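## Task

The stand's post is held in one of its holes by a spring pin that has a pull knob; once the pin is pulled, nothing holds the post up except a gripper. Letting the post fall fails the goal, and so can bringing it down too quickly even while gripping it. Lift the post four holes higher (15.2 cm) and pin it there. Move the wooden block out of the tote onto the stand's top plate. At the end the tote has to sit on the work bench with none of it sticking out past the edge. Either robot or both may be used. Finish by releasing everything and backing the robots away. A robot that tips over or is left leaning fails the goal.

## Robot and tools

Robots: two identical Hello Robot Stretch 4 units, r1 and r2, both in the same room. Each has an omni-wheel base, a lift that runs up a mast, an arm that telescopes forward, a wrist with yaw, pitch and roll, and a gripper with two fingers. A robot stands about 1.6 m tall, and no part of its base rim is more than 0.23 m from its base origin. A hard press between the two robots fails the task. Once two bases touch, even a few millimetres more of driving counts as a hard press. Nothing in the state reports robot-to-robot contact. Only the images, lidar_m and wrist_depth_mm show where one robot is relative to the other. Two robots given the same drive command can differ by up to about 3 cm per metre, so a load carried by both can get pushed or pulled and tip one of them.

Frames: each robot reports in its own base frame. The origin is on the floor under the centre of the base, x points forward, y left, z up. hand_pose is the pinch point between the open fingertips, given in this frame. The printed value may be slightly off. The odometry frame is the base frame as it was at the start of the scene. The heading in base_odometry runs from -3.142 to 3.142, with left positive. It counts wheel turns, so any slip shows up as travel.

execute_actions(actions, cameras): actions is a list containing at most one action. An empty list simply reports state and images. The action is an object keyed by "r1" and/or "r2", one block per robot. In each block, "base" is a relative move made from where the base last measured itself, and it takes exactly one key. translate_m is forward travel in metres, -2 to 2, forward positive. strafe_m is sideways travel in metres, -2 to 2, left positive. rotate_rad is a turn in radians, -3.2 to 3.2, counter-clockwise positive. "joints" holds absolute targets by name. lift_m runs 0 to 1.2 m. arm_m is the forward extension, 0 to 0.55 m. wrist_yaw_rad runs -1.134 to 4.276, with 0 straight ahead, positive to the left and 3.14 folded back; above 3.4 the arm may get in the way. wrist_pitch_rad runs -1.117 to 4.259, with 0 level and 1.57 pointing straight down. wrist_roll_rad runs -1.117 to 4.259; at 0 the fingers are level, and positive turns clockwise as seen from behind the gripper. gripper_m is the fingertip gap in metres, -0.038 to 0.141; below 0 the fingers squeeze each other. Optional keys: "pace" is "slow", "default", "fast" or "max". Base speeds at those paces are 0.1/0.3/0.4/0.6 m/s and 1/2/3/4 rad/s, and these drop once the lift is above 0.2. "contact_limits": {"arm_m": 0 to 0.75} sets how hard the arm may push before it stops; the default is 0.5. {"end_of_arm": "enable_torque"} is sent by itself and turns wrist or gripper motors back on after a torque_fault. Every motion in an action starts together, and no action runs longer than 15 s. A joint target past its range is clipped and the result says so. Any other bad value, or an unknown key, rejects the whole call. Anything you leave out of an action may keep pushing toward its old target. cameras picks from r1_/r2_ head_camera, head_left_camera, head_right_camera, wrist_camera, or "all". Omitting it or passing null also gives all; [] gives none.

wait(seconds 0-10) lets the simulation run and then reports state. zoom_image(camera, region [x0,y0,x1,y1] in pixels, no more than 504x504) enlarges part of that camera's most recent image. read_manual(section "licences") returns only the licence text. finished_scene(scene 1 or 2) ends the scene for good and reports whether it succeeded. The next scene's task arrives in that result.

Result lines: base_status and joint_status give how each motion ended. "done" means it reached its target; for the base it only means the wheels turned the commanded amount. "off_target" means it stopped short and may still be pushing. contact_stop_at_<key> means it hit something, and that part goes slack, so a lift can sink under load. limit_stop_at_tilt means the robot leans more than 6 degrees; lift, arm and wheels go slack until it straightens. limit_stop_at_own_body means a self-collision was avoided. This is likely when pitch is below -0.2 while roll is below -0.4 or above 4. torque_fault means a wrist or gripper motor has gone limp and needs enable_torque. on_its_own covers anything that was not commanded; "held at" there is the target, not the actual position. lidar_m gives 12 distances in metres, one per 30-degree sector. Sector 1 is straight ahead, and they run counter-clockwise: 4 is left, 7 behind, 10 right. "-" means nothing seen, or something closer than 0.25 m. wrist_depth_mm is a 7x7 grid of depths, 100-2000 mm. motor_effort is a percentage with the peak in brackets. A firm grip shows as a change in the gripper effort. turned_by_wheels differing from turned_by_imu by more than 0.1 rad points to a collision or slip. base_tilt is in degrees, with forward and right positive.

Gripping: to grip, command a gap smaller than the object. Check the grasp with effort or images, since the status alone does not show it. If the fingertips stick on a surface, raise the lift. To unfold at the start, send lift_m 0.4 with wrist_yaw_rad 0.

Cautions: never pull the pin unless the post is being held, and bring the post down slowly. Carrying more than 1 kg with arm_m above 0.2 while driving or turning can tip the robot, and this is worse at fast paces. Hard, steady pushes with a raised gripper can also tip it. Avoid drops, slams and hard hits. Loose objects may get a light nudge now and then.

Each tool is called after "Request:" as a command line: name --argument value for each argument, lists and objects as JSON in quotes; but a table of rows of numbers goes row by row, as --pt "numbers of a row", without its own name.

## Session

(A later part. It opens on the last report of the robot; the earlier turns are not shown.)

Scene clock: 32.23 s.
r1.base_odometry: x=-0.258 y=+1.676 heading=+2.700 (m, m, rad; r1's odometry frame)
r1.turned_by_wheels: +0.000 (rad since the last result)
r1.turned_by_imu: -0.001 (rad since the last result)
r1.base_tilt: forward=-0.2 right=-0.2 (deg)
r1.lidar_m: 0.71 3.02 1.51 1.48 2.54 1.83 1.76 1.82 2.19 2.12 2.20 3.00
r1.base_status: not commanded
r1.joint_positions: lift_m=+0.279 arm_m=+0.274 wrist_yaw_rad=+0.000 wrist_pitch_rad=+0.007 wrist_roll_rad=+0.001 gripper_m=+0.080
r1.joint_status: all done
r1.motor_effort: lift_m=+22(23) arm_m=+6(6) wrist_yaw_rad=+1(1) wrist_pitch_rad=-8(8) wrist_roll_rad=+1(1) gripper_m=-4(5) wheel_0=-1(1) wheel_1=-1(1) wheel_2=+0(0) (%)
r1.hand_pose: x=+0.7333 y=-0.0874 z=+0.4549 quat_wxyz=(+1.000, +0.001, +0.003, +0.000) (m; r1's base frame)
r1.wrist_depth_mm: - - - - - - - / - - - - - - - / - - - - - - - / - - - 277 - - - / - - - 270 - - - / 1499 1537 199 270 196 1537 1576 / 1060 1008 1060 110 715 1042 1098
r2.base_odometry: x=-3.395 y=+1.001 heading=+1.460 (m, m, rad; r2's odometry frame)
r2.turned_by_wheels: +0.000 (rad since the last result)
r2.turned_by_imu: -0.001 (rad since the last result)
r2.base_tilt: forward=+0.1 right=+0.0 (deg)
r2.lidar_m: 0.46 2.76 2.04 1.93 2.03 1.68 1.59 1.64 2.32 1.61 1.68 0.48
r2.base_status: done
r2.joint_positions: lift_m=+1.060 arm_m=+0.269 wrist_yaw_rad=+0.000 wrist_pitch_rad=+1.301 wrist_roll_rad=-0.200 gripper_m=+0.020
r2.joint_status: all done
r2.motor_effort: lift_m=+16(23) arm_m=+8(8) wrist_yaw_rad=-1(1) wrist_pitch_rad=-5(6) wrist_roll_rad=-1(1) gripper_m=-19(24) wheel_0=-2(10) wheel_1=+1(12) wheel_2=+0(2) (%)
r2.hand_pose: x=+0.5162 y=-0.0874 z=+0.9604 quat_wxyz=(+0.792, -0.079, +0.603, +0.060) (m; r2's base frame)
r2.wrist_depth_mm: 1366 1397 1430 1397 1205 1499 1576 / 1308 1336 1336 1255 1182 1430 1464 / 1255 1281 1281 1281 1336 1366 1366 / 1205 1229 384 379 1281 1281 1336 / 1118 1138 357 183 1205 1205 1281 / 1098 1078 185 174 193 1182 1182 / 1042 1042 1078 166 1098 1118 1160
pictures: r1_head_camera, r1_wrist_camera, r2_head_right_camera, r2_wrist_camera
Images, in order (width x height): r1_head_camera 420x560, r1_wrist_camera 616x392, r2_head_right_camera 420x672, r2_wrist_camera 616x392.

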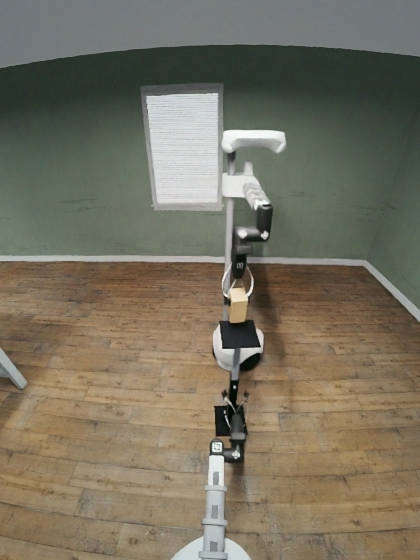

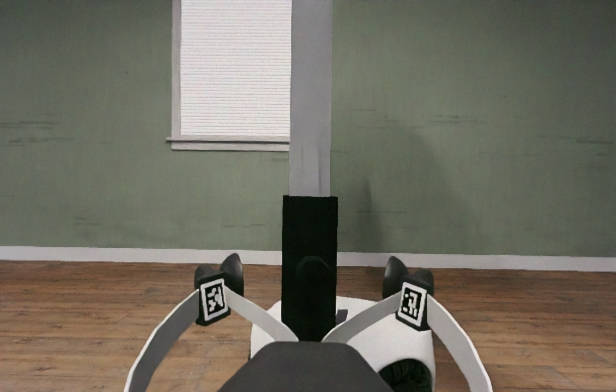

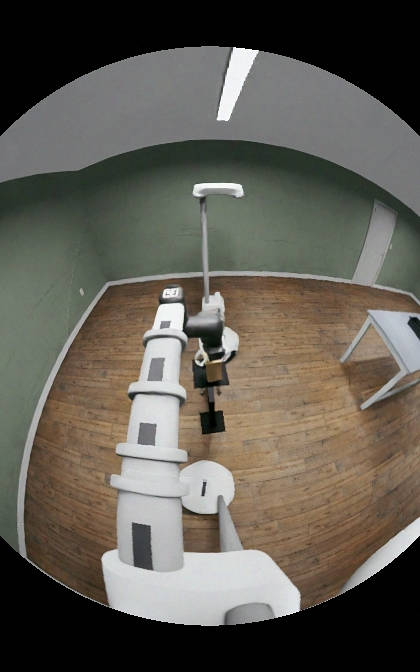

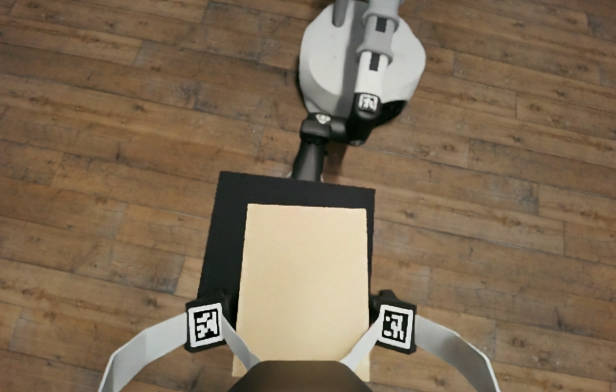

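Request:
execute_actions --actions '[{"r2":{"joints":{"arm_m":0.295,"lift_m":1.007},"pace":"slow"}}]' --cameras '[]'

Request:
execute_actions --actions '[{"r2":{"joints":{"gripper_m":0.11}}}]' --cameras '[]'

Request:
execute_actions --actions '[{"r2":{"joints":{"arm_m":0,"lift_m":1.08},"base":{"translate_m":-0.15}}}]' --cameras '[]'

Request:
execute_actions --actions '[{"r2":{"joints":{"lift_m":0.45,"wrist_pitch_rad":0,"wrist_roll_rad":0,"gripper_m":0.09}}}]' --cameras '["r2_wrist_camera","r2_head_camera","r1_head_camera"]'

Scene clock: 33.83 s.
r1.base_odometry: x=-0.258 y=+1.676 heading=+2.700 (m, m, rad; r1's odometry frame)
r1.turned_by_wheels: +0.000 (rad since the last result)
r1.turned_by_imu: +0.000 (rad since the last result)
r1.base_tilt: forward=-0.2 right=-0.3 (deg)
r1.lidar_m: 0.70 3.02 1.51 1.48 2.54 1.86 1.74 1.82 2.25 2.13 2.19 3.03
r1.base_status: not commanded
r1.joint_positions: lift_m=+0.279 arm_m=+0.274 wrist_yaw_rad=+0.000 wrist_pitch_rad=+0.007 wrist_roll_rad=+0.001 gripper_m=+0.080
r1.joint_status: not commanded
r1.motor_effort: lift_m=+22(22) arm_m=+6(6) wrist_yaw_rad=+1(1) wrist_pitch_rad=-8(7) wrist_roll_rad=+0(1) gripper_m=-4(2) wheel_0=-1(1) wheel_1=-1(1) wheel_2=+0(0) (%)
r1.hand_pose: x=+0.7333 y=-0.0874 z=+0.4549 quat_wxyz=(+1.000, +0.001, +0.003, +0.000) (m; r1's base frame)
r1.wrist_depth_mm: - - - - - - - / - - - - - - - / - - - - - - - / - - - 278 - - - / - - - 271 - - - / 1499 1537 200 270 195 1618 1618 / 1042 991 1078 110 723 1008 1118
r2.base_odometry: x=-3.395 y=+1.001 heading=+1.460 (m, m, rad; r2's odometry frame)
r2.turned_by_wheels: +0.000 (rad since the last result)
r2.turned_by_imu: +0.000 (rad since the last result)
r2.base_tilt: forward=+0.1 right=-0.1 (deg)
r2.lidar_m: 0.47 2.75 2.04 1.95 2.05 1.66 1.58 1.62 2.29 1.67 1.67 3.27
r2.base_status: not commanded
r2.joint_positions: lift_m=+1.007 arm_m=+0.294 wrist_yaw_rad=+0.000 wrist_pitch_rad=+1.301 wrist_roll_rad=-0.200 gripper_m=+0.020
r2.joint_status: all done
r2.motor_effort: lift_m=+16(16) arm_m=+9(9) wrist_yaw_rad=-1(1) wrist_pitch_rad=-4(4) wrist_roll_rad=-1(1) gripper_m=-22(21) wheel_0=-2(2) wheel_1=+1(1) wheel_2=+0(0) (%)
r2.hand_pose: x=+0.5412 y=-0.0874 z=+0.9074 quat_wxyz=(+0.792, -0.079, +0.603, +0.060) (m; r2's base frame)
r2.wrist_depth_mm: 1308 1336 1366 1336 1138 1464 1499 / 1255 1255 1281 1205 1098 1397 1397 / 1205 1205 1229 1205 1281 1308 1308 / 1138 1138 320 324 1205 1255 1229 / 1078 1098 303 183 1138 1182 1205 / 1060 1060 185 174 193 1138 1160 / 1008 278 276 166 1025 1060 1098
pictures: none
No camera images: the call's "cameras" was empty. Leave "cameras" out to get every camera's image.

Scene clock: 35.57 s.
r1.base_odometry: x=-0.258 y=+1.676 heading=+2.700 (m, m, rad; r1's odometry frame)
r1.turned_by_wheels: +0.000 (rad since the last result)
r1.turned_by_imu: +0.000 (rad since the last result)
r1.base_tilt: forward=-0.2 right=-0.3 (deg)
r1.lidar_m: 0.70 3.01 1.52 1.47 2.55 1.84 1.75 1.83 2.24 2.12 2.21 3.00
r1.base_status: not commanded
r1.joint_positions: lift_m=+0.279 arm_m=+0.274 wrist_yaw_rad=+0.000 wrist_pitch_rad=+0.007 wrist_roll_rad=+0.001 gripper_m=+0.080
r1.joint_status: not commanded
r1.motor_effort: lift_m=+22(22) arm_m=+6(6) wrist_yaw_rad=+1(1) wrist_pitch_rad=-8(8) wrist_roll_rad=-1(0) gripper_m=-3(1) wheel_0=-1(1) wheel_1=-1(1) wheel_2=+0(0) (%)
r1.hand_pose: x=+0.7333 y=-0.0874 z=+0.4549 quat_wxyz=(+1.000, +0.001, +0.003, +0.000) (m; r1's base frame)
r1.wrist_depth_mm: - - - - - - - / - - - - - - - / - - - - - - - / - - - 278 - - - / - - - 268 - - - / 1537 1499 200 272 196 1576 1576 / 1060 991 1042 110 715 1042 1078
r2.base_odometry: x=-3.395 y=+1.001 heading=+1.460 (m, m, rad; r2's odometry frame)
r2.turned_by_wheels: +0.000 (rad since the last result)
r2.turned_by_imu: +0.000 (rad since the last result)
r2.base_tilt: forward=+0.0 right=+0.0 (deg)
r2.lidar_m: 0.45 2.75 2.06 1.93 2.08 1.68 1.56 1.62 2.30 1.66 1.69 0.50
r2.base_status: not commanded
r2.joint_positions: lift_m=+1.007 arm_m=+0.294 wrist_yaw_rad=+0.000 wrist_pitch_rad=+1.301 wrist_roll_rad=-0.200 gripper_m=+0.110
r2.joint_status: all done
r2.motor_effort: lift_m=+15(16) arm_m=+9(8) wrist_yaw_rad=-1(0) wrist_pitch_rad=-3(5) wrist_roll_rad=-1(1) gripper_m=-1(22) wheel_0=-2(2) wheel_1=+1(1) wheel_2=+0(0) (%)
r2.hand_pose: x=+0.5413 y=-0.0874 z=+0.9075 quat_wxyz=(+0.792, -0.079, +0.603, +0.060) (m; r2's base frame)
r2.wrist_depth_mm: 1336 1336 1397 1366 1138 1464 1499 / 1255 1308 1308 1160 1118 1397 1397 / 1205 1205 1229 1205 1281 1308 1308 / 1138 1160 322 325 1205 1229 1255 / 1078 1118 304 189 1138 1182 1205 / 1060 1060 193 181 201 1118 1160 / 1008 1008 278 149 1042 1078 1118
pictures: none
No camera images: the call's "cameras" was empty. Leave "cameras" out to get every camera's image.

Scene clock: 37.57 s.
r1.base_odometry: x=-0.258 y=+1.676 heading=+2.700 (m, m, rad; r1's odometry frame)
r1.turned_by_wheels: +0.000 (rad since the last result)
r1.turned_by_imu: +0.000 (rad since the last result)
r1.base_tilt: forward=-0.2 right=-0.3 (deg)
r1.lidar_m: 0.69 3.01 1.51 1.48 2.53 1.84 1.76 1.85 2.26 2.13 2.21 2.99
r1.base_status: not commanded
r1.joint_positions: lift_m=+0.279 arm_m=+0.274 wrist_yaw_rad=+0.000 wrist_pitch_rad=+0.007 wrist_roll_rad=+0.001 gripper_m=+0.080
r1.joint_status: not commanded
r1.motor_effort: lift_m=+22(22) arm_m=+6(6) wrist_yaw_rad=+1(0) wrist_pitch_rad=-7(8) wrist_roll_rad=+0(0) gripper_m=-2(2) wheel_0=-1(1) wheel_1=-1(1) wheel_2=+0(0) (%)
r1.hand_pose: x=+0.7333 y=-0.0874 z=+0.4549 quat_wxyz=(+1.000, +0.001, +0.003, +0.000) (m; r1's base frame)
r1.wrist_depth_mm: - - - - - - - / - - - - - - - / - - - - - - - / - - - 277 - - - / - - - 270 - - - / 1499 1537 200 270 196 1576 1618 / 1060 991 1078 110 878 1025 1098
r2.base_odometry: x=-3.412 y=+0.852 heading=+1.460 (m, m, rad; r2's odometry frame)
r2.turned_by_wheels: +0.000 (rad since the last result)
r2.turned_by_imu: +0.000 (rad since the last result)
r2.base_tilt: forward=+0.0 right=-0.1 (deg)
r2.lidar_m: 0.60 2.77 2.04 1.97 2.05 1.51 1.43 1.46 2.10 1.96 1.69 3.37
r2.base_status: done
r2.joint_positions: lift_m=+1.080 arm_m=+0.003 wrist_yaw_rad=+0.000 wrist_pitch_rad=+1.301 wrist_roll_rad=-0.200 gripper_m=+0.110
r2.joint_status: all done
joint sent to its limit — the command would take r2.arm_m past its lower limit, so that joint was sent only as far as its limit.
r2.motor_effort: lift_m=+24(25) arm_m=-8(9) wrist_yaw_rad=-1(1) wrist_pitch_rad=-3(3) wrist_roll_rad=-1(1) gripper_m=-1(1) wheel_0=-3(7) wheel_1=-2(7) wheel_2=+3(12) (%)
r2.hand_pose: x=+0.2506 y=-0.0874 z=+0.9798 quat_wxyz=(+0.792, -0.079, +0.603, +0.060) (m; r2's base frame)
r2.wrist_depth_mm: 1397 1430 1464 1430 1499 1537 1576 / 1336 1366 1397 1397 1430 1464 1499 / 1281 1281 1308 1336 1366 1366 1430 / 1205 1229 1255 1255 1308 1336 1336 / 1160 1160 1182 1229 1255 1255 1281 / 1098 1118 1138 1160 220 1182 1205 / 1078 1078 891 150 1138 1138 1182
pictures: none
No camera images: the call's "cameras" was empty. Leave "cameras" out to get every camera's image.

Scene clock: 40.97 s.
r1.base_odometry: x=-0.258 y=+1.676 heading=+2.700 (m, m, rad; r1's odometry frame)
r1.turned_by_wheels: +0.000 (rad since the last result)
r1.turned_by_imu: -0.001 (rad since the last result)
r1.base_tilt: forward=-0.1 right=-0.2 (deg)
r1.lidar_m: 0.71 3.06 1.54 1.48 2.55 1.86 1.75 1.82 2.23 2.11 2.22 2.98
r1.base_status: not commanded
r1.joint_positions: lift_m=+0.279 arm_m=+0.274 wrist_yaw_rad=+0.000 wrist_pitch_rad=+0.007 wrist_roll_rad=+0.001 gripper_m=+0.080
r1.joint_status: not commanded
r1.motor_effort: lift_m=+22(22) arm_m=+6(6) wrist_yaw_rad=+1(1) wrist_pitch_rad=-7(7) wrist_roll_rad=+2(1) gripper_m=-3(3) wheel_0=-1(1) wheel_1=-1(1) wheel_2=+0(0) (%)
r1.hand_pose: x=+0.7333 y=-0.0874 z=+0.4549 quat_wxyz=(+1.000, +0.001, +0.003, +0.000) (m; r1's base frame)
r1.wrist_depth_mm: - - - - - - - / - - - 778 - - - / - - - 574 - - - / - - - 276 - - - / - - - 270 - - - / 1499 1537 200 271 196 1576 1661 / 1042 991 1060 110 878 1025 1098
r2.base_odometry: x=-3.412 y=+0.852 heading=+1.460 (m, m, rad; r2's odometry frame)
r2.turned_by_wheels: +0.000 (rad since the last result)
r2.turned_by_imu: +0.000 (rad since the last result)
r2.base_tilt: forward=+0.1 right=+0.0 (deg)
r2.lidar_m: 0.60 2.80 2.05 1.95 2.05 1.51 1.43 1.48 2.08 1.99 1.70 3.38
r2.base_status: not commanded
r2.joint_positions: lift_m=+0.450 arm_m=+0.003 wrist_yaw_rad=+0.000 wrist_pitch_rad=+0.003 wrist_roll_rad=+0.000 gripper_m=+0.090
r2.joint_status: all done
r2.motor_effort: lift_m=+15(22) arm_m=-8(8) wrist_yaw_rad=-1(0) wrist_pitch_rad=-9(12) wrist_roll_rad=+1(6) gripper_m=-1(3) wheel_0=-3(3) wheel_1=-2(2) wheel_2=+3(3) (%)
r2.hand_pose: x=+0.4622 y=-0.0874 z=+0.6277 quat_wxyz=(+1.000, +0.000, +0.001, +0.000) (m; r2's base frame)
r2.wrist_depth_mm: - - - 439 - - - / - - - 455 - - - / - - - - - - - / - - - - - - - / - - - 1308 - - - / - - 215 809 216 - - / 1708 1537 1537 152 1464 1576 1708
pictures: r1_head_camera, r2_head_camera, r2_wrist_camera
Images, in order (width x height): r1_head_camera 420x560, r2_head_camera 420x560, r2_wrist_camera 616x392.

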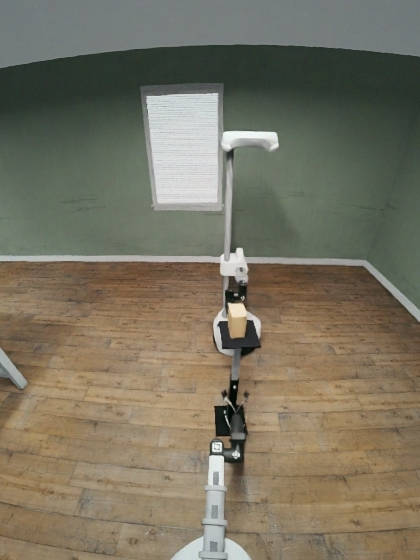

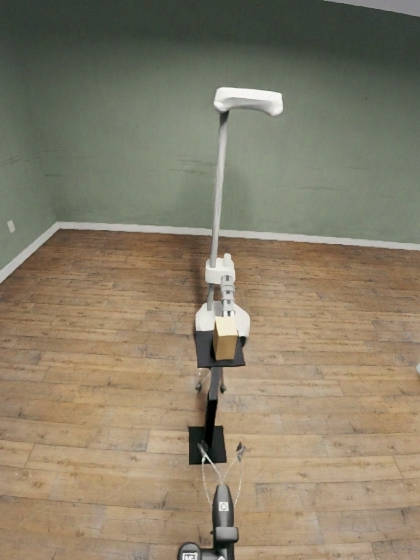

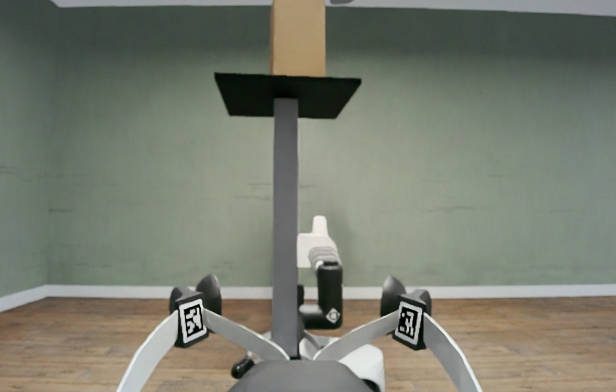

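Request:
execute_actions --actions '[{"r1":{"joints":{"arm_m":0.285,"gripper_m":0.0}},"r2":{"joints":{"lift_m":0.6,"arm_m":0.23},"base":{"strafe_m":0.015}}}]' --cameras '["r2_wrist_camera","r1_wrist_camera","r1_head_left_camera"]'

Scene clock: 42.97 s.
r1.base_odometry: x=-0.258 y=+1.676 heading=+2.700 (m, m, rad; r1's odometry frame)
r1.turned_by_wheels: +0.000 (rad since the last result)
r1.turned_by_imu: +0.000 (rad since the last result)
r1.base_tilt: forward=-0.1 right=-0.2 (deg)
r1.lidar_m: 0.71 3.06 1.49 1.47 2.53 1.85 1.75 1.85 2.25 2.13 2.21 3.00
r1.base_status: not commanded
r1.joint_positions: lift_m=+0.279 arm_m=+0.284 wrist_yaw_rad=+0.002 wrist_pitch_rad=+0.007 wrist_roll_rad=+0.001 gripper_m=+0.000
r1.joint_status: all done
r1.motor_effort: lift_m=+22(22) arm_m=+3(6) wrist_yaw_rad=-5(4) wrist_pitch_rad=-9(9) wrist_roll_rad=+0(0) gripper_m=-16(19) wheel_0=+0(1) wheel_1=-1(1) wheel_2=+0(1) (%)
r1.hand_pose: x=+0.7439 y=-0.0869 z=+0.4548 quat_wxyz=(+1.000, +0.001, +0.004, +0.001) (m; r1's base frame)
r1.wrist_depth_mm: - - - 265 - - - / - - - 991 - - - / - - - - - - - / - - - 266 - - - / - - - 258 - - - / 1464 1499 189 224 188 1576 1576 / 1060 1008 1042 110 820 1008 1098
r2.base_odometry: x=-3.427 y=+0.854 heading=+1.460 (m, m, rad; r2's odometry frame)
r2.turned_by_wheels: +0.000 (rad since the last result)
r2.turned_by_imu: +0.000 (rad since the last result)
r2.base_tilt: forward=+0.0 right=+0.1 (deg)
r2.lidar_m: 0.60 2.74 2.04 1.95 2.04 1.50 1.43 1.48 2.09 1.98 1.71 3.37
r2.base_status: done
r2.joint_positions: lift_m=+0.600 arm_m=+0.229 wrist_yaw_rad=+0.000 wrist_pitch_rad=+0.002 wrist_roll_rad=+0.000 gripper_m=+0.090
r2.joint_status: all done
r2.motor_effort: lift_m=+24(24) arm_m=+8(7) wrist_yaw_rad=+0(1) wrist_pitch_rad=-7(9) wrist_roll_rad=+1(1) gripper_m=-2(3) wheel_0=-2(10) wheel_1=+2(11) wheel_2=+0(4) (%)
r2.hand_pose: x=+0.6879 y=-0.0874 z=+0.7772 quat_wxyz=(+1.000, +0.000, +0.001, +0.000) (m; r2's base frame)
r2.wrist_depth_mm: - - - 205 - - - / - - - 204 - - - / - - - 202 - - - / - - - 200 - - - / - - - 238 - - - / - - 215 237 217 - - / - 1863 1863 152 1921 1921 -
pictures: r1_head_left_camera, r1_wrist_camera, r2_wrist_camera
Images, in order (width x height): r1_head_left_camera 420x672, r1_wrist_camera 616x392, r2_wrist_camera 616x392.

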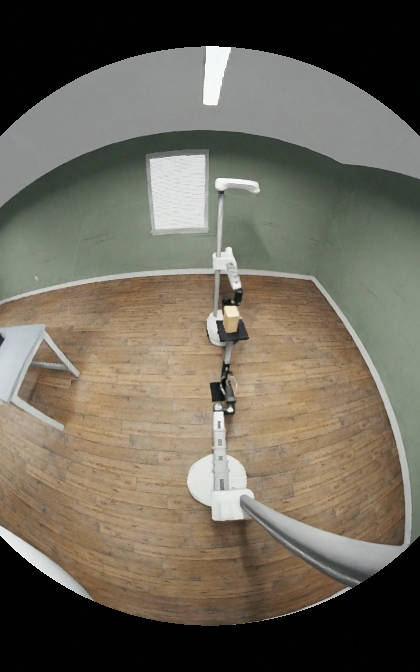

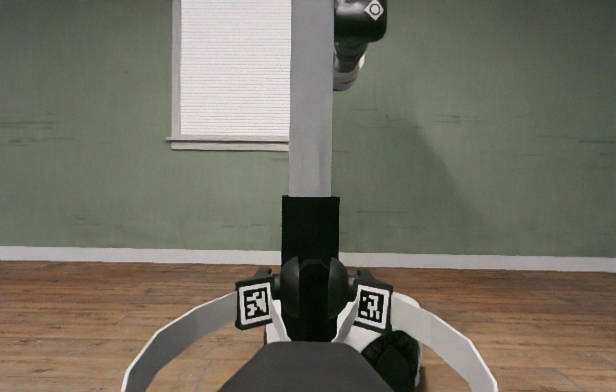

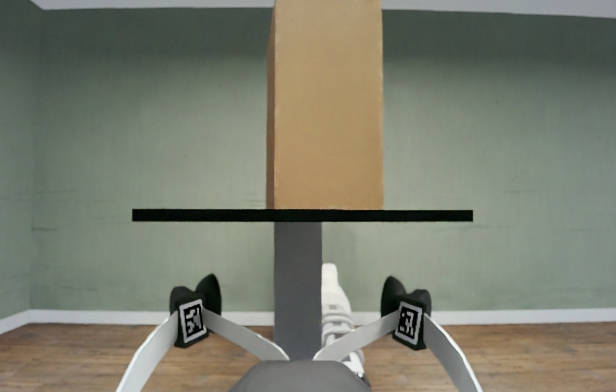

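Request:
execute_actions --actions '[{"r2":{"joints":{"lift_m":0.625,"arm_m":0.248}}}]' --cameras '[]'

Request:
execute_actions --actions '[{"r1":{"joints":{"gripper_m":-0.02}},"r2":{"joints":{"gripper_m":-0.025}}}]' --cameras '["r2_wrist_camera"]'

Request:
execute_actions --actions '[{"r1":{"joints":{"arm_m":0.255},"pace":"slow"}}]' --cameras '["r2_wrist_camera","r1_wrist_camera"]'

Scene clock: 44.10 s.
r1.base_odometry: x=-0.258 y=+1.676 heading=+2.700 (m, m, rad; r1's odometry frame)
r1.turned_by_wheels: +0.000 (rad since the last result)
r1.turned_by_imu: +0.000 (rad since the last result)
r1.base_tilt: forward=-0.2 right=-0.2 (deg)
r1.lidar_m: 0.69 2.98 1.53 1.46 2.57 1.86 1.77 1.87 2.24 2.11 2.22 3.01
r1.base_status: not commanded
r1.joint_positions: lift_m=+0.279 arm_m=+0.284 wrist_yaw_rad=+0.002 wrist_pitch_rad=+0.007 wrist_roll_rad=+0.001 gripper_m=+0.000
r1.joint_status: not commanded
r1.motor_effort: lift_m=+22(22) arm_m=+4(4) wrist_yaw_rad=-4(4) wrist_pitch_rad=-8(9) wrist_roll_rad=+1(1) gripper_m=-14(16) wheel_0=-1(1) wheel_1=-1(1) wheel_2=+0(0) (%)
r1.hand_pose: x=+0.7439 y=-0.0869 z=+0.4548 quat_wxyz=(+1.000, +0.001, +0.004, +0.001) (m; r1's base frame)
r1.wrist_depth_mm: - - - 265 - - - / - - - 1042 - - - / - - - - - - - / - - - 267 - - - / - - - 259 - - - / 1537 1499 189 224 188 1576 1576 / 1078 991 1078 110 820 1025 1098
r2.base_odometry: x=-3.427 y=+0.854 heading=+1.460 (m, m, rad; r2's odometry frame)
r2.turned_by_wheels: +0.000 (rad since the last result)
r2.turned_by_imu: +0.000 (rad since the last result)
r2.base_tilt: forward=+0.2 right=-0.1 (deg)
r2.lidar_m: 0.64 2.74 2.00 1.94 2.03 1.52 1.44 1.47 2.12 1.98 1.72 3.37
r2.base_status: not commanded
r2.joint_positions: lift_m=+0.625 arm_m=+0.247 wrist_yaw_rad=+0.000 wrist_pitch_rad=+0.002 wrist_roll_rad=+0.000 gripper_m=+0.090
r2.joint_status: all done
r2.motor_effort: lift_m=+24(26) arm_m=+8(9) wrist_yaw_rad=-1(0) wrist_pitch_rad=-7(8) wrist_roll_rad=+1(1) gripper_m=-4(4) wheel_0=-2(2) wheel_1=+2(2) wheel_2=+0(0) (%)
r2.hand_pose: x=+0.7059 y=-0.0874 z=+0.8022 quat_wxyz=(+1.000, +0.000, +0.001, +0.000) (m; r2's base frame)
r2.wrist_depth_mm: - - - 188 - - - / - - - 185 - - - / - - - 184 - - - / - - - 182 - - - / - - 222 179 185 - - / - - 215 220 216 - - / - 1983 1983 152 1921 1921 -
pictures: none
No camera images: the call's "cameras" was empty. Leave "cameras" out to get every camera's image.

Scene clock: 46.00 s.
r1.base_odometry: x=-0.258 y=+1.676 heading=+2.700 (m, m, rad; r1's odometry frame)
r1.turned_by_wheels: +0.000 (rad since the last result)
r1.turned_by_imu: +0.000 (rad since the last result)
r1.base_tilt: forward=-0.2 right=-0.2 (deg)
r1.lidar_m: 0.70 3.07 1.50 1.49 2.55 1.86 1.76 1.84 2.23 2.12 2.21 2.99
r1.base_status: not commanded
r1.joint_positions: lift_m=+0.279 arm_m=+0.285 wrist_yaw_rad=+0.003 wrist_pitch_rad=+0.008 wrist_roll_rad=+0.001 gripper_m=-0.019
r1.joint_status: all done
r1.motor_effort: lift_m=+22(22) arm_m=+2(3) wrist_yaw_rad=-9(9) wrist_pitch_rad=-9(10) wrist_roll_rad=+1(1) gripper_m=-25(23) wheel_0=-1(2) wheel_1=-1(1) wheel_2=+2(3) (%)
r1.hand_pose: x=+0.7444 y=-0.0864 z=+0.4547 quat_wxyz=(+1.000, +0.001, +0.004, +0.002) (m; r1's base frame)
r1.wrist_depth_mm: - - - 266 - - - / - - - 267 - - - / - - - - - - - / - - - 266 - - - / - - - 257 - - - / 1499 1537 183 210 183 1618 1576 / 1060 946 1078 110 820 976 1078
r2.base_odometry: x=-3.427 y=+0.854 heading=+1.461 (m, m, rad; r2's odometry frame)
r2.turned_by_wheels: +0.001 (rad since the last result)
r2.turned_by_imu: -0.021 (rad since the last result)
r2.base_tilt: forward=+0.2 right=+0.0 (deg)
r2.lidar_m: 0.62 2.79 2.04 1.94 2.04 1.51 1.43 1.46 2.07 2.05 1.71 3.40
r2.base_status: not commanded
r2.joint_positions: lift_m=+0.625 arm_m=+0.249 wrist_yaw_rad=+0.017 wrist_pitch_rad=+0.005 wrist_roll_rad=+0.000 gripper_m=-0.024
r2.joint_status: all done
r2.on_its_own: wrist_yaw_rad is at rest, and its effort (-51) is outside its rest range (-13 to +13)
r2.motor_effort: lift_m=+24(24) arm_m=-4(8) wrist_yaw_rad=-51(51) wrist_pitch_rad=-14(16) wrist_roll_rad=+1(0) gripper_m=-35(35) wheel_0=+0(5) wheel_1=-3(3) wheel_2=+16(16) (%)
r2.hand_pose: x=+0.7096 y=-0.0824 z=+0.8015 quat_wxyz=(+1.000, +0.000, +0.002, +0.009) (m; r2's base frame)
r2.wrist_depth_mm: - - - 174 1182 - - / - - - 173 179 - - / - - - 172 178 - - / - - - 170 177 - - / - - 222 168 175 - - / - - 182 207 182 - - / - 157 1808 206 1863 1808 -
pictures: r2_wrist_camera
Images, in order (width x height): r2_wrist_camera 616x392.

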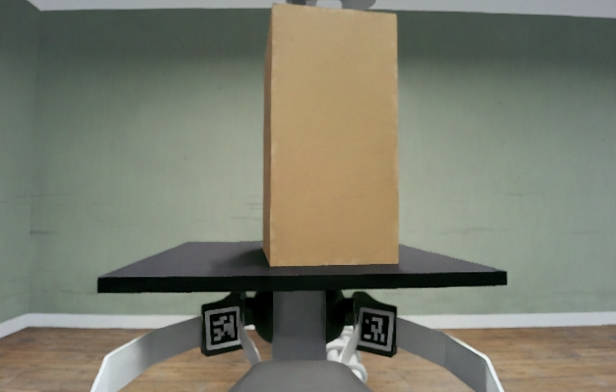

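Scene clock: 47.37 s.
r1.base_odometry: x=-0.258 y=+1.676 heading=+2.700 (m, m, rad; r1's odometry frame)
r1.turned_by_wheels: +0.000 (rad since the last result)
r1.turned_by_imu: +0.000 (rad since the last result)
r1.base_tilt: forward=-0.2 right=-0.2 (deg)
r1.lidar_m: 0.70 3.05 1.50 1.48 2.53 1.85 1.76 1.83 2.25 2.12 2.19 3.01
r1.base_status: not commanded
r1.joint_positions: lift_m=+0.279 arm_m=+0.256 wrist_yaw_rad=+0.000 wrist_pitch_rad=+0.007 wrist_roll_rad=+0.001 gripper_m=-0.020
r1.joint_status: all done
r1.motor_effort: lift_m=+22(22) arm_m=-6(10) wrist_yaw_rad=+0(20) wrist_pitch_rad=-8(10) wrist_roll_rad=+1(0) gripper_m=-14(23) wheel_0=-1(2) wheel_1=+0(1) wheel_2=+0(3) (%)
r1.hand_pose: x=+0.7155 y=-0.0874 z=+0.4548 quat_wxyz=(+1.000, +0.001, +0.004, +0.000) (m; r1's base frame)
r1.wrist_depth_mm: - - - 569 - - - / - - - 1060 - - - / - - - - - - - / - - - 298 - - - / - - - 289 - - - / 1464 1537 184 204 184 1618 1576 / 1060 991 1060 110 854 976 1118
r2.base_odometry: x=-3.427 y=+0.854 heading=+1.461 (m, m, rad; r2's odometry frame)
r2.turned_by_wheels: +0.000 (rad since the last result)
r2.turned_by_imu: -0.001 (rad since the last result)
r2.base_tilt: forward=+0.1 right=+0.0 (deg)
r2.lidar_m: 0.62 2.78 2.01 1.94 2.01 1.52 1.44 1.47 2.05 2.08 1.73 3.38
r2.base_status: not commanded
r2.joint_positions: lift_m=+0.625 arm_m=+0.249 wrist_yaw_rad=+0.017 wrist_pitch_rad=+0.016 wrist_roll_rad=+0.000 gripper_m=-0.024
r2.joint_status: not commanded
r2.on_its_own: wrist_yaw_rad is at rest, and its effort (-49) is outside its rest range (-13 to +13); wrist_pitch_rad is at rest, and its effort (-45) is outside its rest range (-23 to +23)
r2.motor_effort: lift_m=+24(25) arm_m=-4(4) wrist_yaw_rad=-49(51) wrist_pitch_rad=-45(47) wrist_roll_rad=+1(0) gripper_m=-33(36) wheel_0=+0(1) wheel_1=-3(3) wheel_2=+16(16) (%)
r2.hand_pose: x=+0.7095 y=-0.0825 z=+0.7983 quat_wxyz=(+1.000, +0.000, +0.008, +0.008) (m; r2's base frame)
r2.wrist_depth_mm: - - - 171 - - - / - - - 170 177 - - / - - - 170 177 - - / - - - 169 176 - - / - - 226 168 175 - - / - - 175 206 183 - - / - 158 1756 206 1756 1808 -
pictures: r1_wrist_camera, r2_wrist_camera
Images, in order (width x height): r1_wrist_camera 616x392, r2_wrist_camera 616x392.

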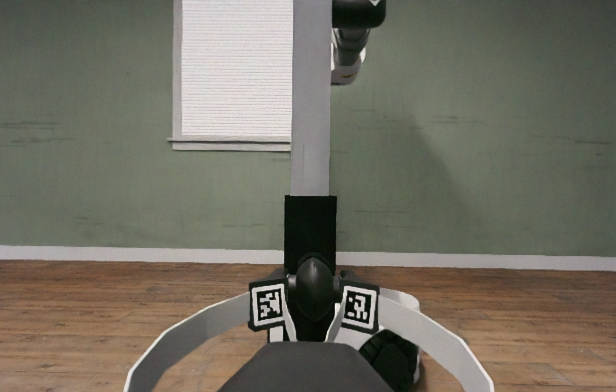

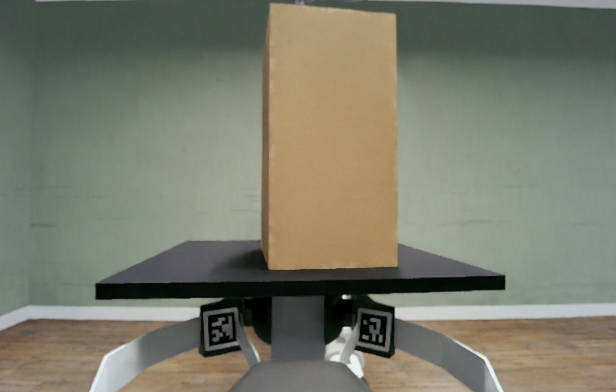

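Pin came out then slipped; post sagged a few mm onto r2. Regrip.

Request:
execute_actions --actions '[{"r1":{"joints":{"gripper_m":0.06}},"r2":{"joints":{"arm_m":0.258},"pace":"slow"}}]' --cameras '["r1_wrist_camera"]'

Request:
execute_actions --actions '[{"r1":{"joints":{"arm_m":0.28}}}]' --cameras '[]'

Request:
execute_actions --actions '[{"r1":{"joints":{"gripper_m":-0.01}}}]' --cameras '["r1_wrist_camera"]'

Scene clock: 49.10 s.
r1.base_odometry: x=-0.258 y=+1.676 heading=+2.700 (m, m, rad; r1's odometry frame)
r1.turned_by_wheels: +0.000 (rad since the last result)
r1.turned_by_imu: +0.000 (rad since the last result)
r1.base_tilt: forward=-0.1 right=-0.2 (deg)
r1.lidar_m: 0.70 3.04 1.52 1.47 2.55 1.86 1.75 1.84 2.23 2.12 2.22 2.98
r1.base_status: not commanded
r1.joint_positions: lift_m=+0.279 arm_m=+0.256 wrist_yaw_rad=+0.000 wrist_pitch_rad=+0.007 wrist_roll_rad=+0.001 gripper_m=+0.060
r1.joint_status: all done
r1.motor_effort: lift_m=+22(22) arm_m=-6(6) wrist_yaw_rad=+0(0) wrist_pitch_rad=-8(9) wrist_roll_rad=+1(1) gripper_m=-3(14) wheel_0=-1(1) wheel_1=+0(0) wheel_2=+0(0) (%)
r1.hand_pose: x=+0.7155 y=-0.0874 z=+0.4548 quat_wxyz=(+1.000, +0.001, +0.004, +0.000) (m; r1's base frame)
r1.wrist_depth_mm: - - - 564 - - - / - - - 1042 - - - / - - - - - - - / - - - 298 - - - / - - - 289 - - - / 1499 1537 196 289 196 1618 1618 / 1025 1008 1060 110 854 1025 1118
r2.base_odometry: x=-3.427 y=+0.854 heading=+1.461 (m, m, rad; r2's odometry frame)
r2.turned_by_wheels: +0.000 (rad since the last result)
r2.turned_by_imu: +0.000 (rad since the last result)
r2.base_tilt: forward=+0.1 right=+0.1 (deg)
r2.lidar_m: 0.62 2.79 2.03 1.94 2.03 1.53 1.42 1.48 2.06 2.07 1.71 3.38
r2.base_status: not commanded
r2.joint_positions: lift_m=+0.625 arm_m=+0.256 wrist_yaw_rad=+0.007 wrist_pitch_rad=+0.014 wrist_roll_rad=+0.000 gripper_m=-0.024
r2.joint_status: all done
r2.on_its_own: wrist_yaw_rad is at rest, and its effort (-20) is outside its rest range (-13 to +13); wrist_pitch_rad is at rest, and its effort (-42) is outside its rest range (-23 to +23)
r2.motor_effort: lift_m=+24(24) arm_m=+8(9) wrist_yaw_rad=-20(49) wrist_pitch_rad=-42(45) wrist_roll_rad=+1(1) gripper_m=-26(34) wheel_0=+1(1) wheel_1=-1(3) wheel_2=+10(16) (%)
r2.hand_pose: x=+0.7164 y=-0.0855 z=+0.7987 quat_wxyz=(+1.000, +0.000, +0.007, +0.003) (m; r2's base frame)
r2.wrist_depth_mm: - - - 170 - - - / - - - 169 - - - / - - - 169 - - - / - - - 168 - - - / - - 225 167 174 - - / - - 175 205 184 - - / - 163 1756 203 1756 1808 -
pictures: r1_wrist_camera
Images, in order (width x height): r1_wrist_camera 616x392.

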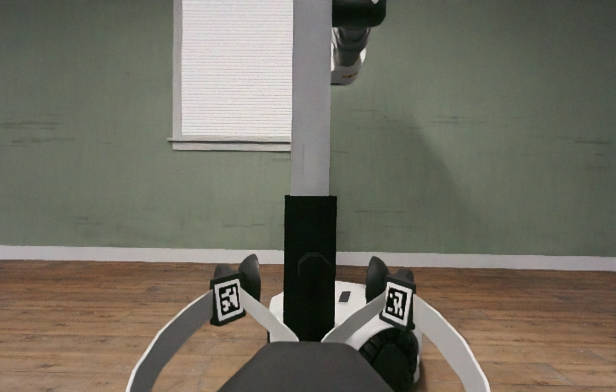

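Scene clock: 49.90 s.
r1.base_odometry: x=-0.258 y=+1.676 heading=+2.700 (m, m, rad; r1's odometry frame)
r1.turned_by_wheels: +0.000 (rad since the last result)
r1.turned_by_imu: +0.000 (rad since the last result)
r1.base_tilt: forward=-0.1 right=-0.2 (deg)
r1.lidar_m: 0.70 3.04 1.52 1.48 2.52 1.82 1.75 1.85 2.24 2.13 2.21 3.00
r1.base_status: not commanded
r1.joint_positions: lift_m=+0.279 arm_m=+0.279 wrist_yaw_rad=+0.000 wrist_pitch_rad=+0.007 wrist_roll_rad=+0.001 gripper_m=+0.060
r1.joint_status: all done
r1.motor_effort: lift_m=+22(22) arm_m=+6(7) wrist_yaw_rad=+1(0) wrist_pitch_rad=-8(8) wrist_roll_rad=+1(0) gripper_m=-3(4) wheel_0=-1(1) wheel_1=+0(0) wheel_2=+0(0) (%)
r1.hand_pose: x=+0.7383 y=-0.0874 z=+0.4548 quat_wxyz=(+1.000, +0.001, +0.004, +0.000) (m; r1's base frame)
r1.wrist_depth_mm: - - - 554 - - - / - - - 1042 - - - / - - - - - - - / - - - 273 - - - / - - - 265 - - - / 1499 1576 196 264 196 1576 1576 / 1060 991 1060 110 842 1025 1078
r2.base_odometry: x=-3.427 y=+0.854 heading=+1.461 (m, m, rad; r2's odometry frame)
r2.turned_by_wheels: +0.000 (rad since the last result)
r2.turned_by_imu: +0.000 (rad since the last result)
r2.base_tilt: forward=+0.1 right=+0.0 (deg)
r2.lidar_m: 0.63 2.82 2.03 1.95 2.03 1.54 1.41 1.48 2.06 2.08 1.73 3.39
r2.base_status: not commanded
r2.joint_positions: lift_m=+0.625 arm_m=+0.256 wrist_yaw_rad=+0.007 wrist_pitch_rad=+0.014 wrist_roll_rad=+0.000 gripper_m=-0.024
r2.joint_status: not commanded
r2.on_its_own: wrist_yaw_rad is at rest, and its effort (-20) is outside its rest range (-13 to +13); wrist_pitch_rad is at rest, and its effort (-42) is outside its rest range (-23 to +23)
r2.motor_effort: lift_m=+24(24) arm_m=+9(9) wrist_yaw_rad=-20(20) wrist_pitch_rad=-42(41) wrist_roll_rad=+0(1) gripper_m=-22(23) wheel_0=+1(1) wheel_1=-1(1) wheel_2=+10(10) (%)
r2.hand_pose: x=+0.7164 y=-0.0855 z=+0.7987 quat_wxyz=(+1.000, +0.000, +0.007, +0.003) (m; r2's base frame)
r2.wrist_depth_mm: - - - 170 - - - / - - - 169 - - - / - - - 169 - - - / - - - 168 - - - / - - 225 167 174 - - / - - 175 205 184 - - / - 163 1756 204 1708 1863 -
pictures: none
No camera images: the call's "cameras" was empty. Leave "cameras" out to get every camera's image.

Scene clock: 51.37 s.
r1.base_odometry: x=-0.258 y=+1.676 heading=+2.700 (m, m, rad; r1's odometry frame)
r1.turned_by_wheels: +0.000 (rad since the last result)
r1.turned_by_imu: +0.000 (rad since the last result)
r1.base_tilt: forward=-0.2 right=-0.2 (deg)
r1.lidar_m: 0.69 3.05 1.52 1.49 2.52 1.84 1.76 1.86 2.23 2.13 2.20 2.99
r1.base_status: not commanded
r1.joint_positions: lift_m=+0.279 arm_m=+0.280 wrist_yaw_rad=+0.002 wrist_pitch_rad=+0.008 wrist_roll_rad=+0.001 gripper_m=-0.009
r1.joint_status: all done
r1.motor_effort: lift_m=+22(22) arm_m=+3(6) wrist_yaw_rad=-6(6) wrist_pitch_rad=-9(9) wrist_roll_rad=+0(2) gripper_m=-21(21) wheel_0=-2(1) wheel_1=+0(0) wheel_2=+1(1) (%)
r1.hand_pose: x=+0.7391 y=-0.0868 z=+0.4547 quat_wxyz=(+1.000, +0.001, +0.004, +0.001) (m; r1's base frame)
r1.wrist_depth_mm: - - - 270 - - - / - - - 1060 - - - / - - - - - - - / - - - 271 - - - / - - - 263 - - - / 1499 1537 186 224 185 1618 1576 / 1042 976 1060 110 831 960 1098
r2.base_odometry: x=-3.427 y=+0.854 heading=+1.461 (m, m, rad; r2's odometry frame)
r2.turned_by_wheels: +0.000 (rad since the last result)
r2.turned_by_imu: +0.000 (rad since the last result)
r2.base_tilt: forward=+0.0 right=+0.0 (deg)
r2.lidar_m: 0.62 2.82 2.00 1.95 2.05 1.54 1.43 1.45 2.09 2.09 1.72 3.38
r2.base_status: not commanded
r2.joint_positions: lift_m=+0.625 arm_m=+0.256 wrist_yaw_rad=+0.007 wrist_pitch_rad=+0.014 wrist_roll_rad=+0.000 gripper_m=-0.024
r2.joint_status: not commanded
r2.on_its_own: wrist_yaw_rad is at rest, and its effort (-20) is outside its rest range (-13 to +13); wrist_pitch_rad is at rest, and its effort (-42) is outside its rest range (-23 to +23)
r2.motor_effort: lift_m=+24(24) arm_m=+9(9) wrist_yaw_rad=-20(19) wrist_pitch_rad=-42(42) wrist_roll_rad=+1(1) gripper_m=-23(21) wheel_0=+1(1) wheel_1=-1(1) wheel_2=+10(10) (%)
r2.hand_pose: x=+0.7164 y=-0.0855 z=+0.7987 quat_wxyz=(+1.000, +0.000, +0.007, +0.003) (m; r2's base frame)
r2.wrist_depth_mm: - - - 170 - - - / - - - 170 - - - / - - - 169 - - - / - - - 168 - - - / - - 225 166 174 - - / - - 175 204 184 - - / - 163 1756 204 1756 1808 -
pictures: r1_wrist_camera
Images, in order (width x height): r1_wrist_camera 616x392.

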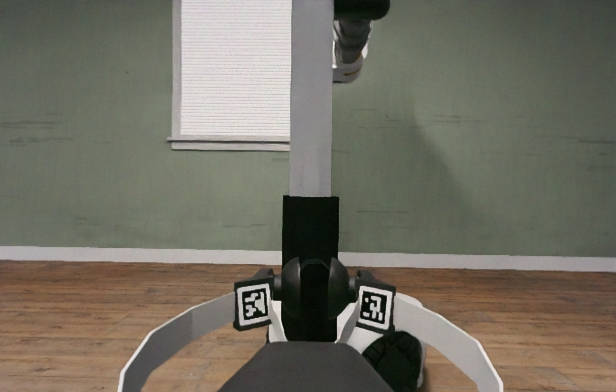

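Test a small lift.

Request:
execute_actions --actions '[{"r2":{"joints":{"lift_m":0.64},"pace":"slow"}}]' --cameras '["r2_wrist_camera"]'

Scene clock: 52.30 s.
r1.base_odometry: x=-0.258 y=+1.676 heading=+2.700 (m, m, rad; r1's odometry frame)
r1.turned_by_wheels: +0.000 (rad since the last result)
r1.turned_by_imu: +0.000 (rad since the last result)
r1.base_tilt: forward=-0.1 right=-0.2 (deg)
r1.lidar_m: 0.68 3.03 1.52 1.46 2.54 1.81 1.77 1.86 2.23 2.12 2.20 3.00
r1.base_status: not commanded
r1.joint_positions: lift_m=+0.279 arm_m=+0.280 wrist_yaw_rad=+0.002 wrist_pitch_rad=+0.008 wrist_roll_rad=+0.001 gripper_m=-0.009
r1.joint_status: not commanded
r1.motor_effort: lift_m=+22(22) arm_m=+2(2) wrist_yaw_rad=-6(6) wrist_pitch_rad=-9(10) wrist_roll_rad=+1(1) gripper_m=-20(22) wheel_0=-1(2) wheel_1=+0(0) wheel_2=+2(2) (%)
r1.hand_pose: x=+0.7391 y=-0.0868 z=+0.4547 quat_wxyz=(+1.000, +0.001, +0.004, +0.001) (m; r1's base frame)
r1.wrist_depth_mm: - - - 270 - - - / - - - 1078 - - - / - - - - - - - / - - - 272 - - - / - - - 263 - - - / 1537 1499 186 226 185 1576 1576 / 1042 946 1060 110 831 960 1098
r2.base_odometry: x=-3.427 y=+0.854 heading=+1.461 (m, m, rad; r2's odometry frame)
r2.turned_by_wheels: +0.000 (rad since the last result)
r2.turned_by_imu: +0.000 (rad since the last result)
r2.base_tilt: forward=+0.1 right=+0.0 (deg)
r2.lidar_m: 0.63 2.79 2.04 1.92 2.02 1.54 1.43 1.47 2.06 2.08 1.71 3.39
r2.base_status: not commanded
r2.joint_positions: lift_m=+0.639 arm_m=+0.257 wrist_yaw_rad=+0.007 wrist_pitch_rad=+0.019 wrist_roll_rad=+0.000 gripper_m=-0.024
r2.joint_status: all done
r2.on_its_own: wrist_yaw_rad is at rest, and its effort (-19) is outside its rest range (-13 to +13); wrist_pitch_rad is at rest, and its effort (-56) is outside its rest range (-23 to +23)
r2.motor_effort: lift_m=+30(30) arm_m=+8(9) wrist_yaw_rad=-19(20) wrist_pitch_rad=-56(56) wrist_roll_rad=+0(1) gripper_m=-25(27) wheel_0=+1(2) wheel_1=-1(1) wheel_2=+10(10) (%)
r2.hand_pose: x=+0.7164 y=-0.0855 z=+0.8119 quat_wxyz=(+1.000, +0.000, +0.010, +0.003) (m; r2's base frame)
r2.wrist_depth_mm: - - - 169 - - - / - - - 168 - - - / - - - 168 - - - / - - - 167 - - - / - - 228 166 174 - - / - - 175 204 185 - - / - 163 1708 204 1708 1863 -
pictures: r2_wrist_camera
Images, in order (width x height): r2_wrist_camera 616x392.

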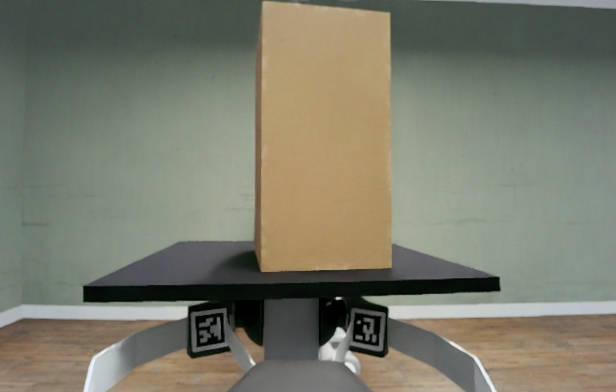

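Request:
execute_actions --actions '[{"r2":{"joints":{"lift_m":0.80},"pace":"slow"}}]' --cameras '[]'

Request:
execute_actions --actions '[{"r1":{"joints":{"gripper_m":0.07}}}]' --cameras '["r1_wrist_camera"]'

Request:
execute_actions --actions '[{"r2":{"joints":{"lift_m":0.788},"pace":"slow"}}]' --cameras '[]'

Request:
execute_actions --actions '[{"r2":{"joints":{"lift_m":0.777},"pace":"slow"}}]' --cameras '["r1_wrist_camera"]'

Scene clock: 54.97 s.
torque_fault: r2.wrist_pitch_rad switched itself off since the last result.
r1.base_odometry: x=-0.258 y=+1.676 heading=+2.700 (m, m, rad; r1's odometry frame)
r1.turned_by_wheels: +0.000 (rad since the last result)
r1.turned_by_imu: -0.001 (rad since the last result)
r1.base_tilt: forward=-0.2 right=-0.3 (deg)
r1.lidar_m: 0.70 3.02 1.53 1.46 2.54 1.86 1.76 1.85 2.24 2.13 2.19 3.03
r1.base_status: not commanded
r1.joint_positions: lift_m=+0.279 arm_m=+0.280 wrist_yaw_rad=+0.002 wrist_pitch_rad=+0.008 wrist_roll_rad=+0.001 gripper_m=-0.009
r1.joint_status: not commanded
r1.motor_effort: lift_m=+22(22) arm_m=+3(3) wrist_yaw_rad=-6(6) wrist_pitch_rad=-9(9) wrist_roll_rad=+2(1) gripper_m=-22(20) wheel_0=-2(1) wheel_1=+0(0) wheel_2=+2(1) (%)
r1.hand_pose: x=+0.7391 y=-0.0867 z=+0.4547 quat_wxyz=(+1.000, +0.001, +0.004, +0.001) (m; r1's base frame)
r1.wrist_depth_mm: - - - 270 - - - / - - - - - - - / - - - - - - - / - - - 272 - - - / - - - 263 - - - / 1537 1499 186 226 185 1576 1661 / 1060 976 1060 110 831 960 1098
r2.base_odometry: x=-3.427 y=+0.854 heading=+1.461 (m, m, rad; r2's odometry frame)
r2.turned_by_wheels: +0.000 (rad since the last result)
r2.turned_by_imu: +0.008 (rad since the last result)
r2.base_tilt: forward=+0.0 right=+0.0 (deg)
r2.lidar_m: 0.63 2.78 2.02 1.93 2.01 1.52 1.44 1.48 2.06 2.04 1.70 3.38
r2.base_status: not commanded
r2.joint_positions: lift_m=+0.697 arm_m=+0.259 wrist_yaw_rad=+0.015 wrist_pitch_rad=+0.251 wrist_roll_rad=-0.009 gripper_m=-0.024
r2.joint_status: lift_m contact_stop (moved +0.058 of +0.161)
r2.on_its_own: lift_m is slack since a contact_stop (your +0.800 is given up); wrist_pitch_rad is off since a torque_fault, until you send "end_of_arm": "enable_torque" (your +0.000 is given up); wrist_yaw_rad is at rest, and its effort (-43) is outside its rest range (-13 to +13); wrist_roll_rad is at rest, and its effort (+25) is outside its rest range (-13 to +13)
r2.motor_effort: lift_m=+22(37) arm_m=-4(9) wrist_yaw_rad=-43(64) wrist_pitch_rad=-1(100) wrist_roll_rad=+25(68) gripper_m=-32(40) wheel_0=+2(1) wheel_1=+0(1) wheel_2=+14(14) (%)
r2.hand_pose: x=+0.7103 y=-0.0833 z=+0.8033 quat_wxyz=(+0.992, -0.005, +0.125, +0.008) (m; r2's base frame)
r2.wrist_depth_mm: - - - 141 145 - - / - - - 145 150 - - / - - - 149 154 - - / - - - 154 160 - - / - - 209 159 166 - - / 1756 147 148 150 151 171 1808 / 1397 143 1336 213 1042 1308 1430
pictures: none
No camera images: the call's "cameras" was empty. Leave "cameras" out to get every camera's image.

not run: a stop came earlier in this reply.

not run: a stop came earlier in this reply.

not run: a stop came earlier in this reply.

Request:
execute_actions --actions '[{"r2":{"joints":{"lift_m":0.63},"pace":"slow"}}]' --cameras '[]'

Request:
execute_actions --actions '[{"r2":{"end_of_arm":"enable_torque"},"r1":{"joints":{"gripper_m":0.07,"arm_m":0.2}}}]' --cameras '["r1_wrist_camera","r2_wrist_camera","r1_head_camera"]'

Request:
zoom_image --camera "r1_head_camera" --region '[190,290,290,430]'

Scene clock: 56.77 s.
r1.base_odometry: x=-0.258 y=+1.676 heading=+2.700 (m, m, rad; r1's odometry frame)
r1.turned_by_wheels: +0.000 (rad since the last result)
r1.turned_by_imu: +0.000 (rad since the last result)
r1.base_tilt: forward=-0.1 right=-0.2 (deg)
r1.lidar_m: 0.69 3.00 1.51 1.47 2.53 1.84 1.76 1.86 2.24 2.13 2.22 3.01
r1.base_status: not commanded
r1.joint_positions: lift_m=+0.279 arm_m=+0.280 wrist_yaw_rad=+0.002 wrist_pitch_rad=+0.008 wrist_roll_rad=+0.001 gripper_m=-0.010
r1.joint_status: not commanded
r1.motor_effort: lift_m=+22(22) arm_m=+3(3) wrist_yaw_rad=-6(6) wrist_pitch_rad=-9(9) wrist_roll_rad=+0(0) gripper_m=-20(21) wheel_0=-2(1) wheel_1=+0(0) wheel_2=+1(1) (%)
r1.hand_pose: x=+0.7391 y=-0.0867 z=+0.4547 quat_wxyz=(+1.000, +0.001, +0.004, +0.001) (m; r1's base frame)
r1.wrist_depth_mm: - - - 270 - - - / - - - 1060 - - - / - - - - - - - / - - - 272 - - - / - - - 263 - - - / 1499 1537 186 226 185 1618 1576 / 1060 976 1042 110 831 960 1118
r2.base_odometry: x=-3.427 y=+0.854 heading=+1.460 (m, m, rad; r2's odometry frame)
r2.turned_by_wheels: -0.001 (rad since the last result)
r2.turned_by_imu: -0.001 (rad since the last result)
r2.base_tilt: forward=+0.0 right=+0.0 (deg)
r2.lidar_m: 0.60 2.78 2.03 1.93 2.03 1.52 1.42 1.48 2.05 2.03 1.73 3.36
r2.base_status: not commanded
r2.joint_positions: lift_m=+0.631 arm_m=+0.259 wrist_yaw_rad=+0.001 wrist_pitch_rad=+0.027 wrist_roll_rad=+0.000 gripper_m=-0.024
r2.joint_status: all done
r2.on_its_own: wrist_pitch_rad is off since a torque_fault, until you send "end_of_arm": "enable_torque"
r2.motor_effort: lift_m=+13(21) arm_m=-3(4) wrist_yaw_rad=-3(40) wrist_pitch_rad=-1(1) wrist_roll_rad=+0(20) gripper_m=-21(31) wheel_0=+2(2) wheel_1=+1(1) wheel_2=+3(14) (%)
r2.hand_pose: x=+0.7179 y=-0.0872 z=+0.8009 quat_wxyz=(+1.000, +0.000, +0.014, +0.000) (m; r2's base frame)
r2.wrist_depth_mm: - - - 169 - - - / - - - 168 - - - / - - - 168 - - - / - - - 167 - - - / - - 216 166 173 - - / - - 181 206 185 - - / - 163 1708 204 1756 1863 -
pictures: none
No camera images: the call's "cameras" was empty. Leave "cameras" out to get every camera's image.

Scene clock: 58.33 s.
r1.base_odometry: x=-0.258 y=+1.676 heading=+2.700 (m, m, rad; r1's odometry frame)
r1.turned_by_wheels: +0.000 (rad since the last result)
r1.turned_by_imu: +0.000 (rad since the last result)
r1.base_tilt: forward=-0.2 right=-0.3 (deg)
r1.lidar_m: 0.70 3.06 1.52 1.46 2.58 1.87 1.76 1.84 2.23 2.11 2.20 2.99
r1.base_status: not commanded
r1.joint_positions: lift_m=+0.279 arm_m=+0.201 wrist_yaw_rad=+0.000 wrist_pitch_rad=+0.007 wrist_roll_rad=+0.001 gripper_m=+0.070
r1.joint_status: all done
r1.motor_effort: lift_m=+22(22) arm_m=-6(9) wrist_yaw_rad=+1(9) wrist_pitch_rad=-8(9) wrist_roll_rad=+1(1) gripper_m=-4(18) wheel_0=-2(2) wheel_1=+0(0) wheel_2=+0(2) (%)
r1.hand_pose: x=+0.6605 y=-0.0874 z=+0.4548 quat_wxyz=(+1.000, +0.001, +0.004, +0.000) (m; r1's base frame)
r1.wrist_depth_mm: - - - 842 - - - / - - - 1160 - - - / - - - - - - - / - - - 364 - - - / - - - - - - - / 1464 1537 196 342 197 1576 1618 / 1042 1008 1060 110 931 1008 1098
r2.base_odometry: x=-3.427 y=+0.854 heading=+1.460 (m, m, rad; r2's odometry frame)
r2.turned_by_wheels: +0.000 (rad since the last result)
r2.turned_by_imu: +0.000 (rad since the last result)
r2.base_tilt: forward=+0.0 right=-0.1 (deg)
r2.lidar_m: 0.61 2.79 2.02 1.96 2.05 1.51 1.41 1.48 2.07 2.03 1.70 3.38
r2.base_status: not commanded
r2.joint_positions: lift_m=+0.631 arm_m=+0.259 wrist_yaw_rad=+0.001 wrist_pitch_rad=+0.027 wrist_roll_rad=+0.000 gripper_m=-0.024
r2.joint_status: not commanded
r2.end_of_arm: enable_torque: each motor that was off is on again
r2.motor_effort: lift_m=+13(13) arm_m=-3(3) wrist_yaw_rad=-3(4) wrist_pitch_rad=-1(1) wrist_roll_rad=+0(0) gripper_m=-20(18) wheel_0=+3(3) wheel_1=+1(1) wheel_2=+3(3) (%)
r2.hand_pose: x=+0.7179 y=-0.0872 z=+0.8009 quat_wxyz=(+1.000, +0.000, +0.014, +0.000) (m; r2's base frame)
r2.wrist_depth_mm: - - - 169 - - - / - - - 169 - - - / - - - 168 - - - / - - - 167 - - - / - - 216 166 173 - - / - - 182 205 185 - - / - 163 1708 204 1756 1863 -
pictures: r1_head_camera, r1_wrist_camera, r2_wrist_camera
Images, in order (width x height): r1_head_camera 420x560, r1_wrist_camera 616x392, r2_wrist_camera 616x392.

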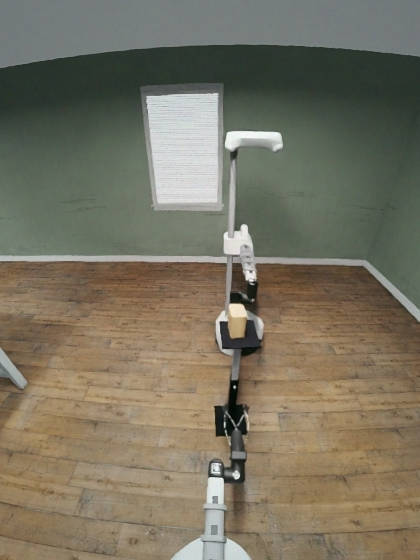

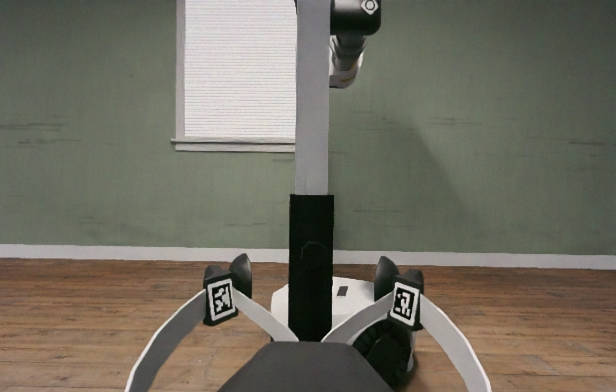

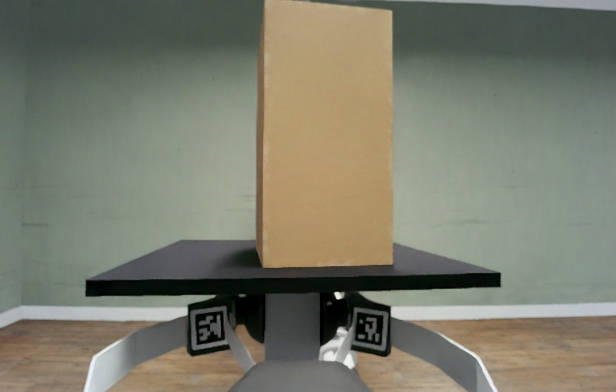

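Region (190, 290, 290, 430) of r1_head_camera's 420x560 image, scaled by 3.600, with more detail than that image has; it fills the left 360 columns of this view, and the rest is white.

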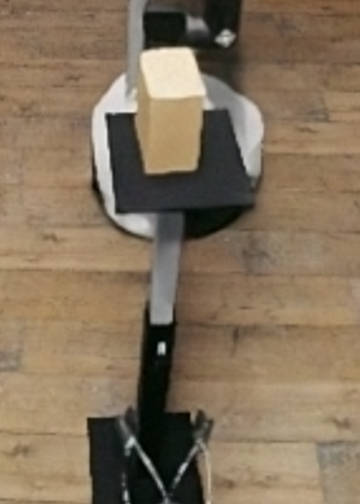

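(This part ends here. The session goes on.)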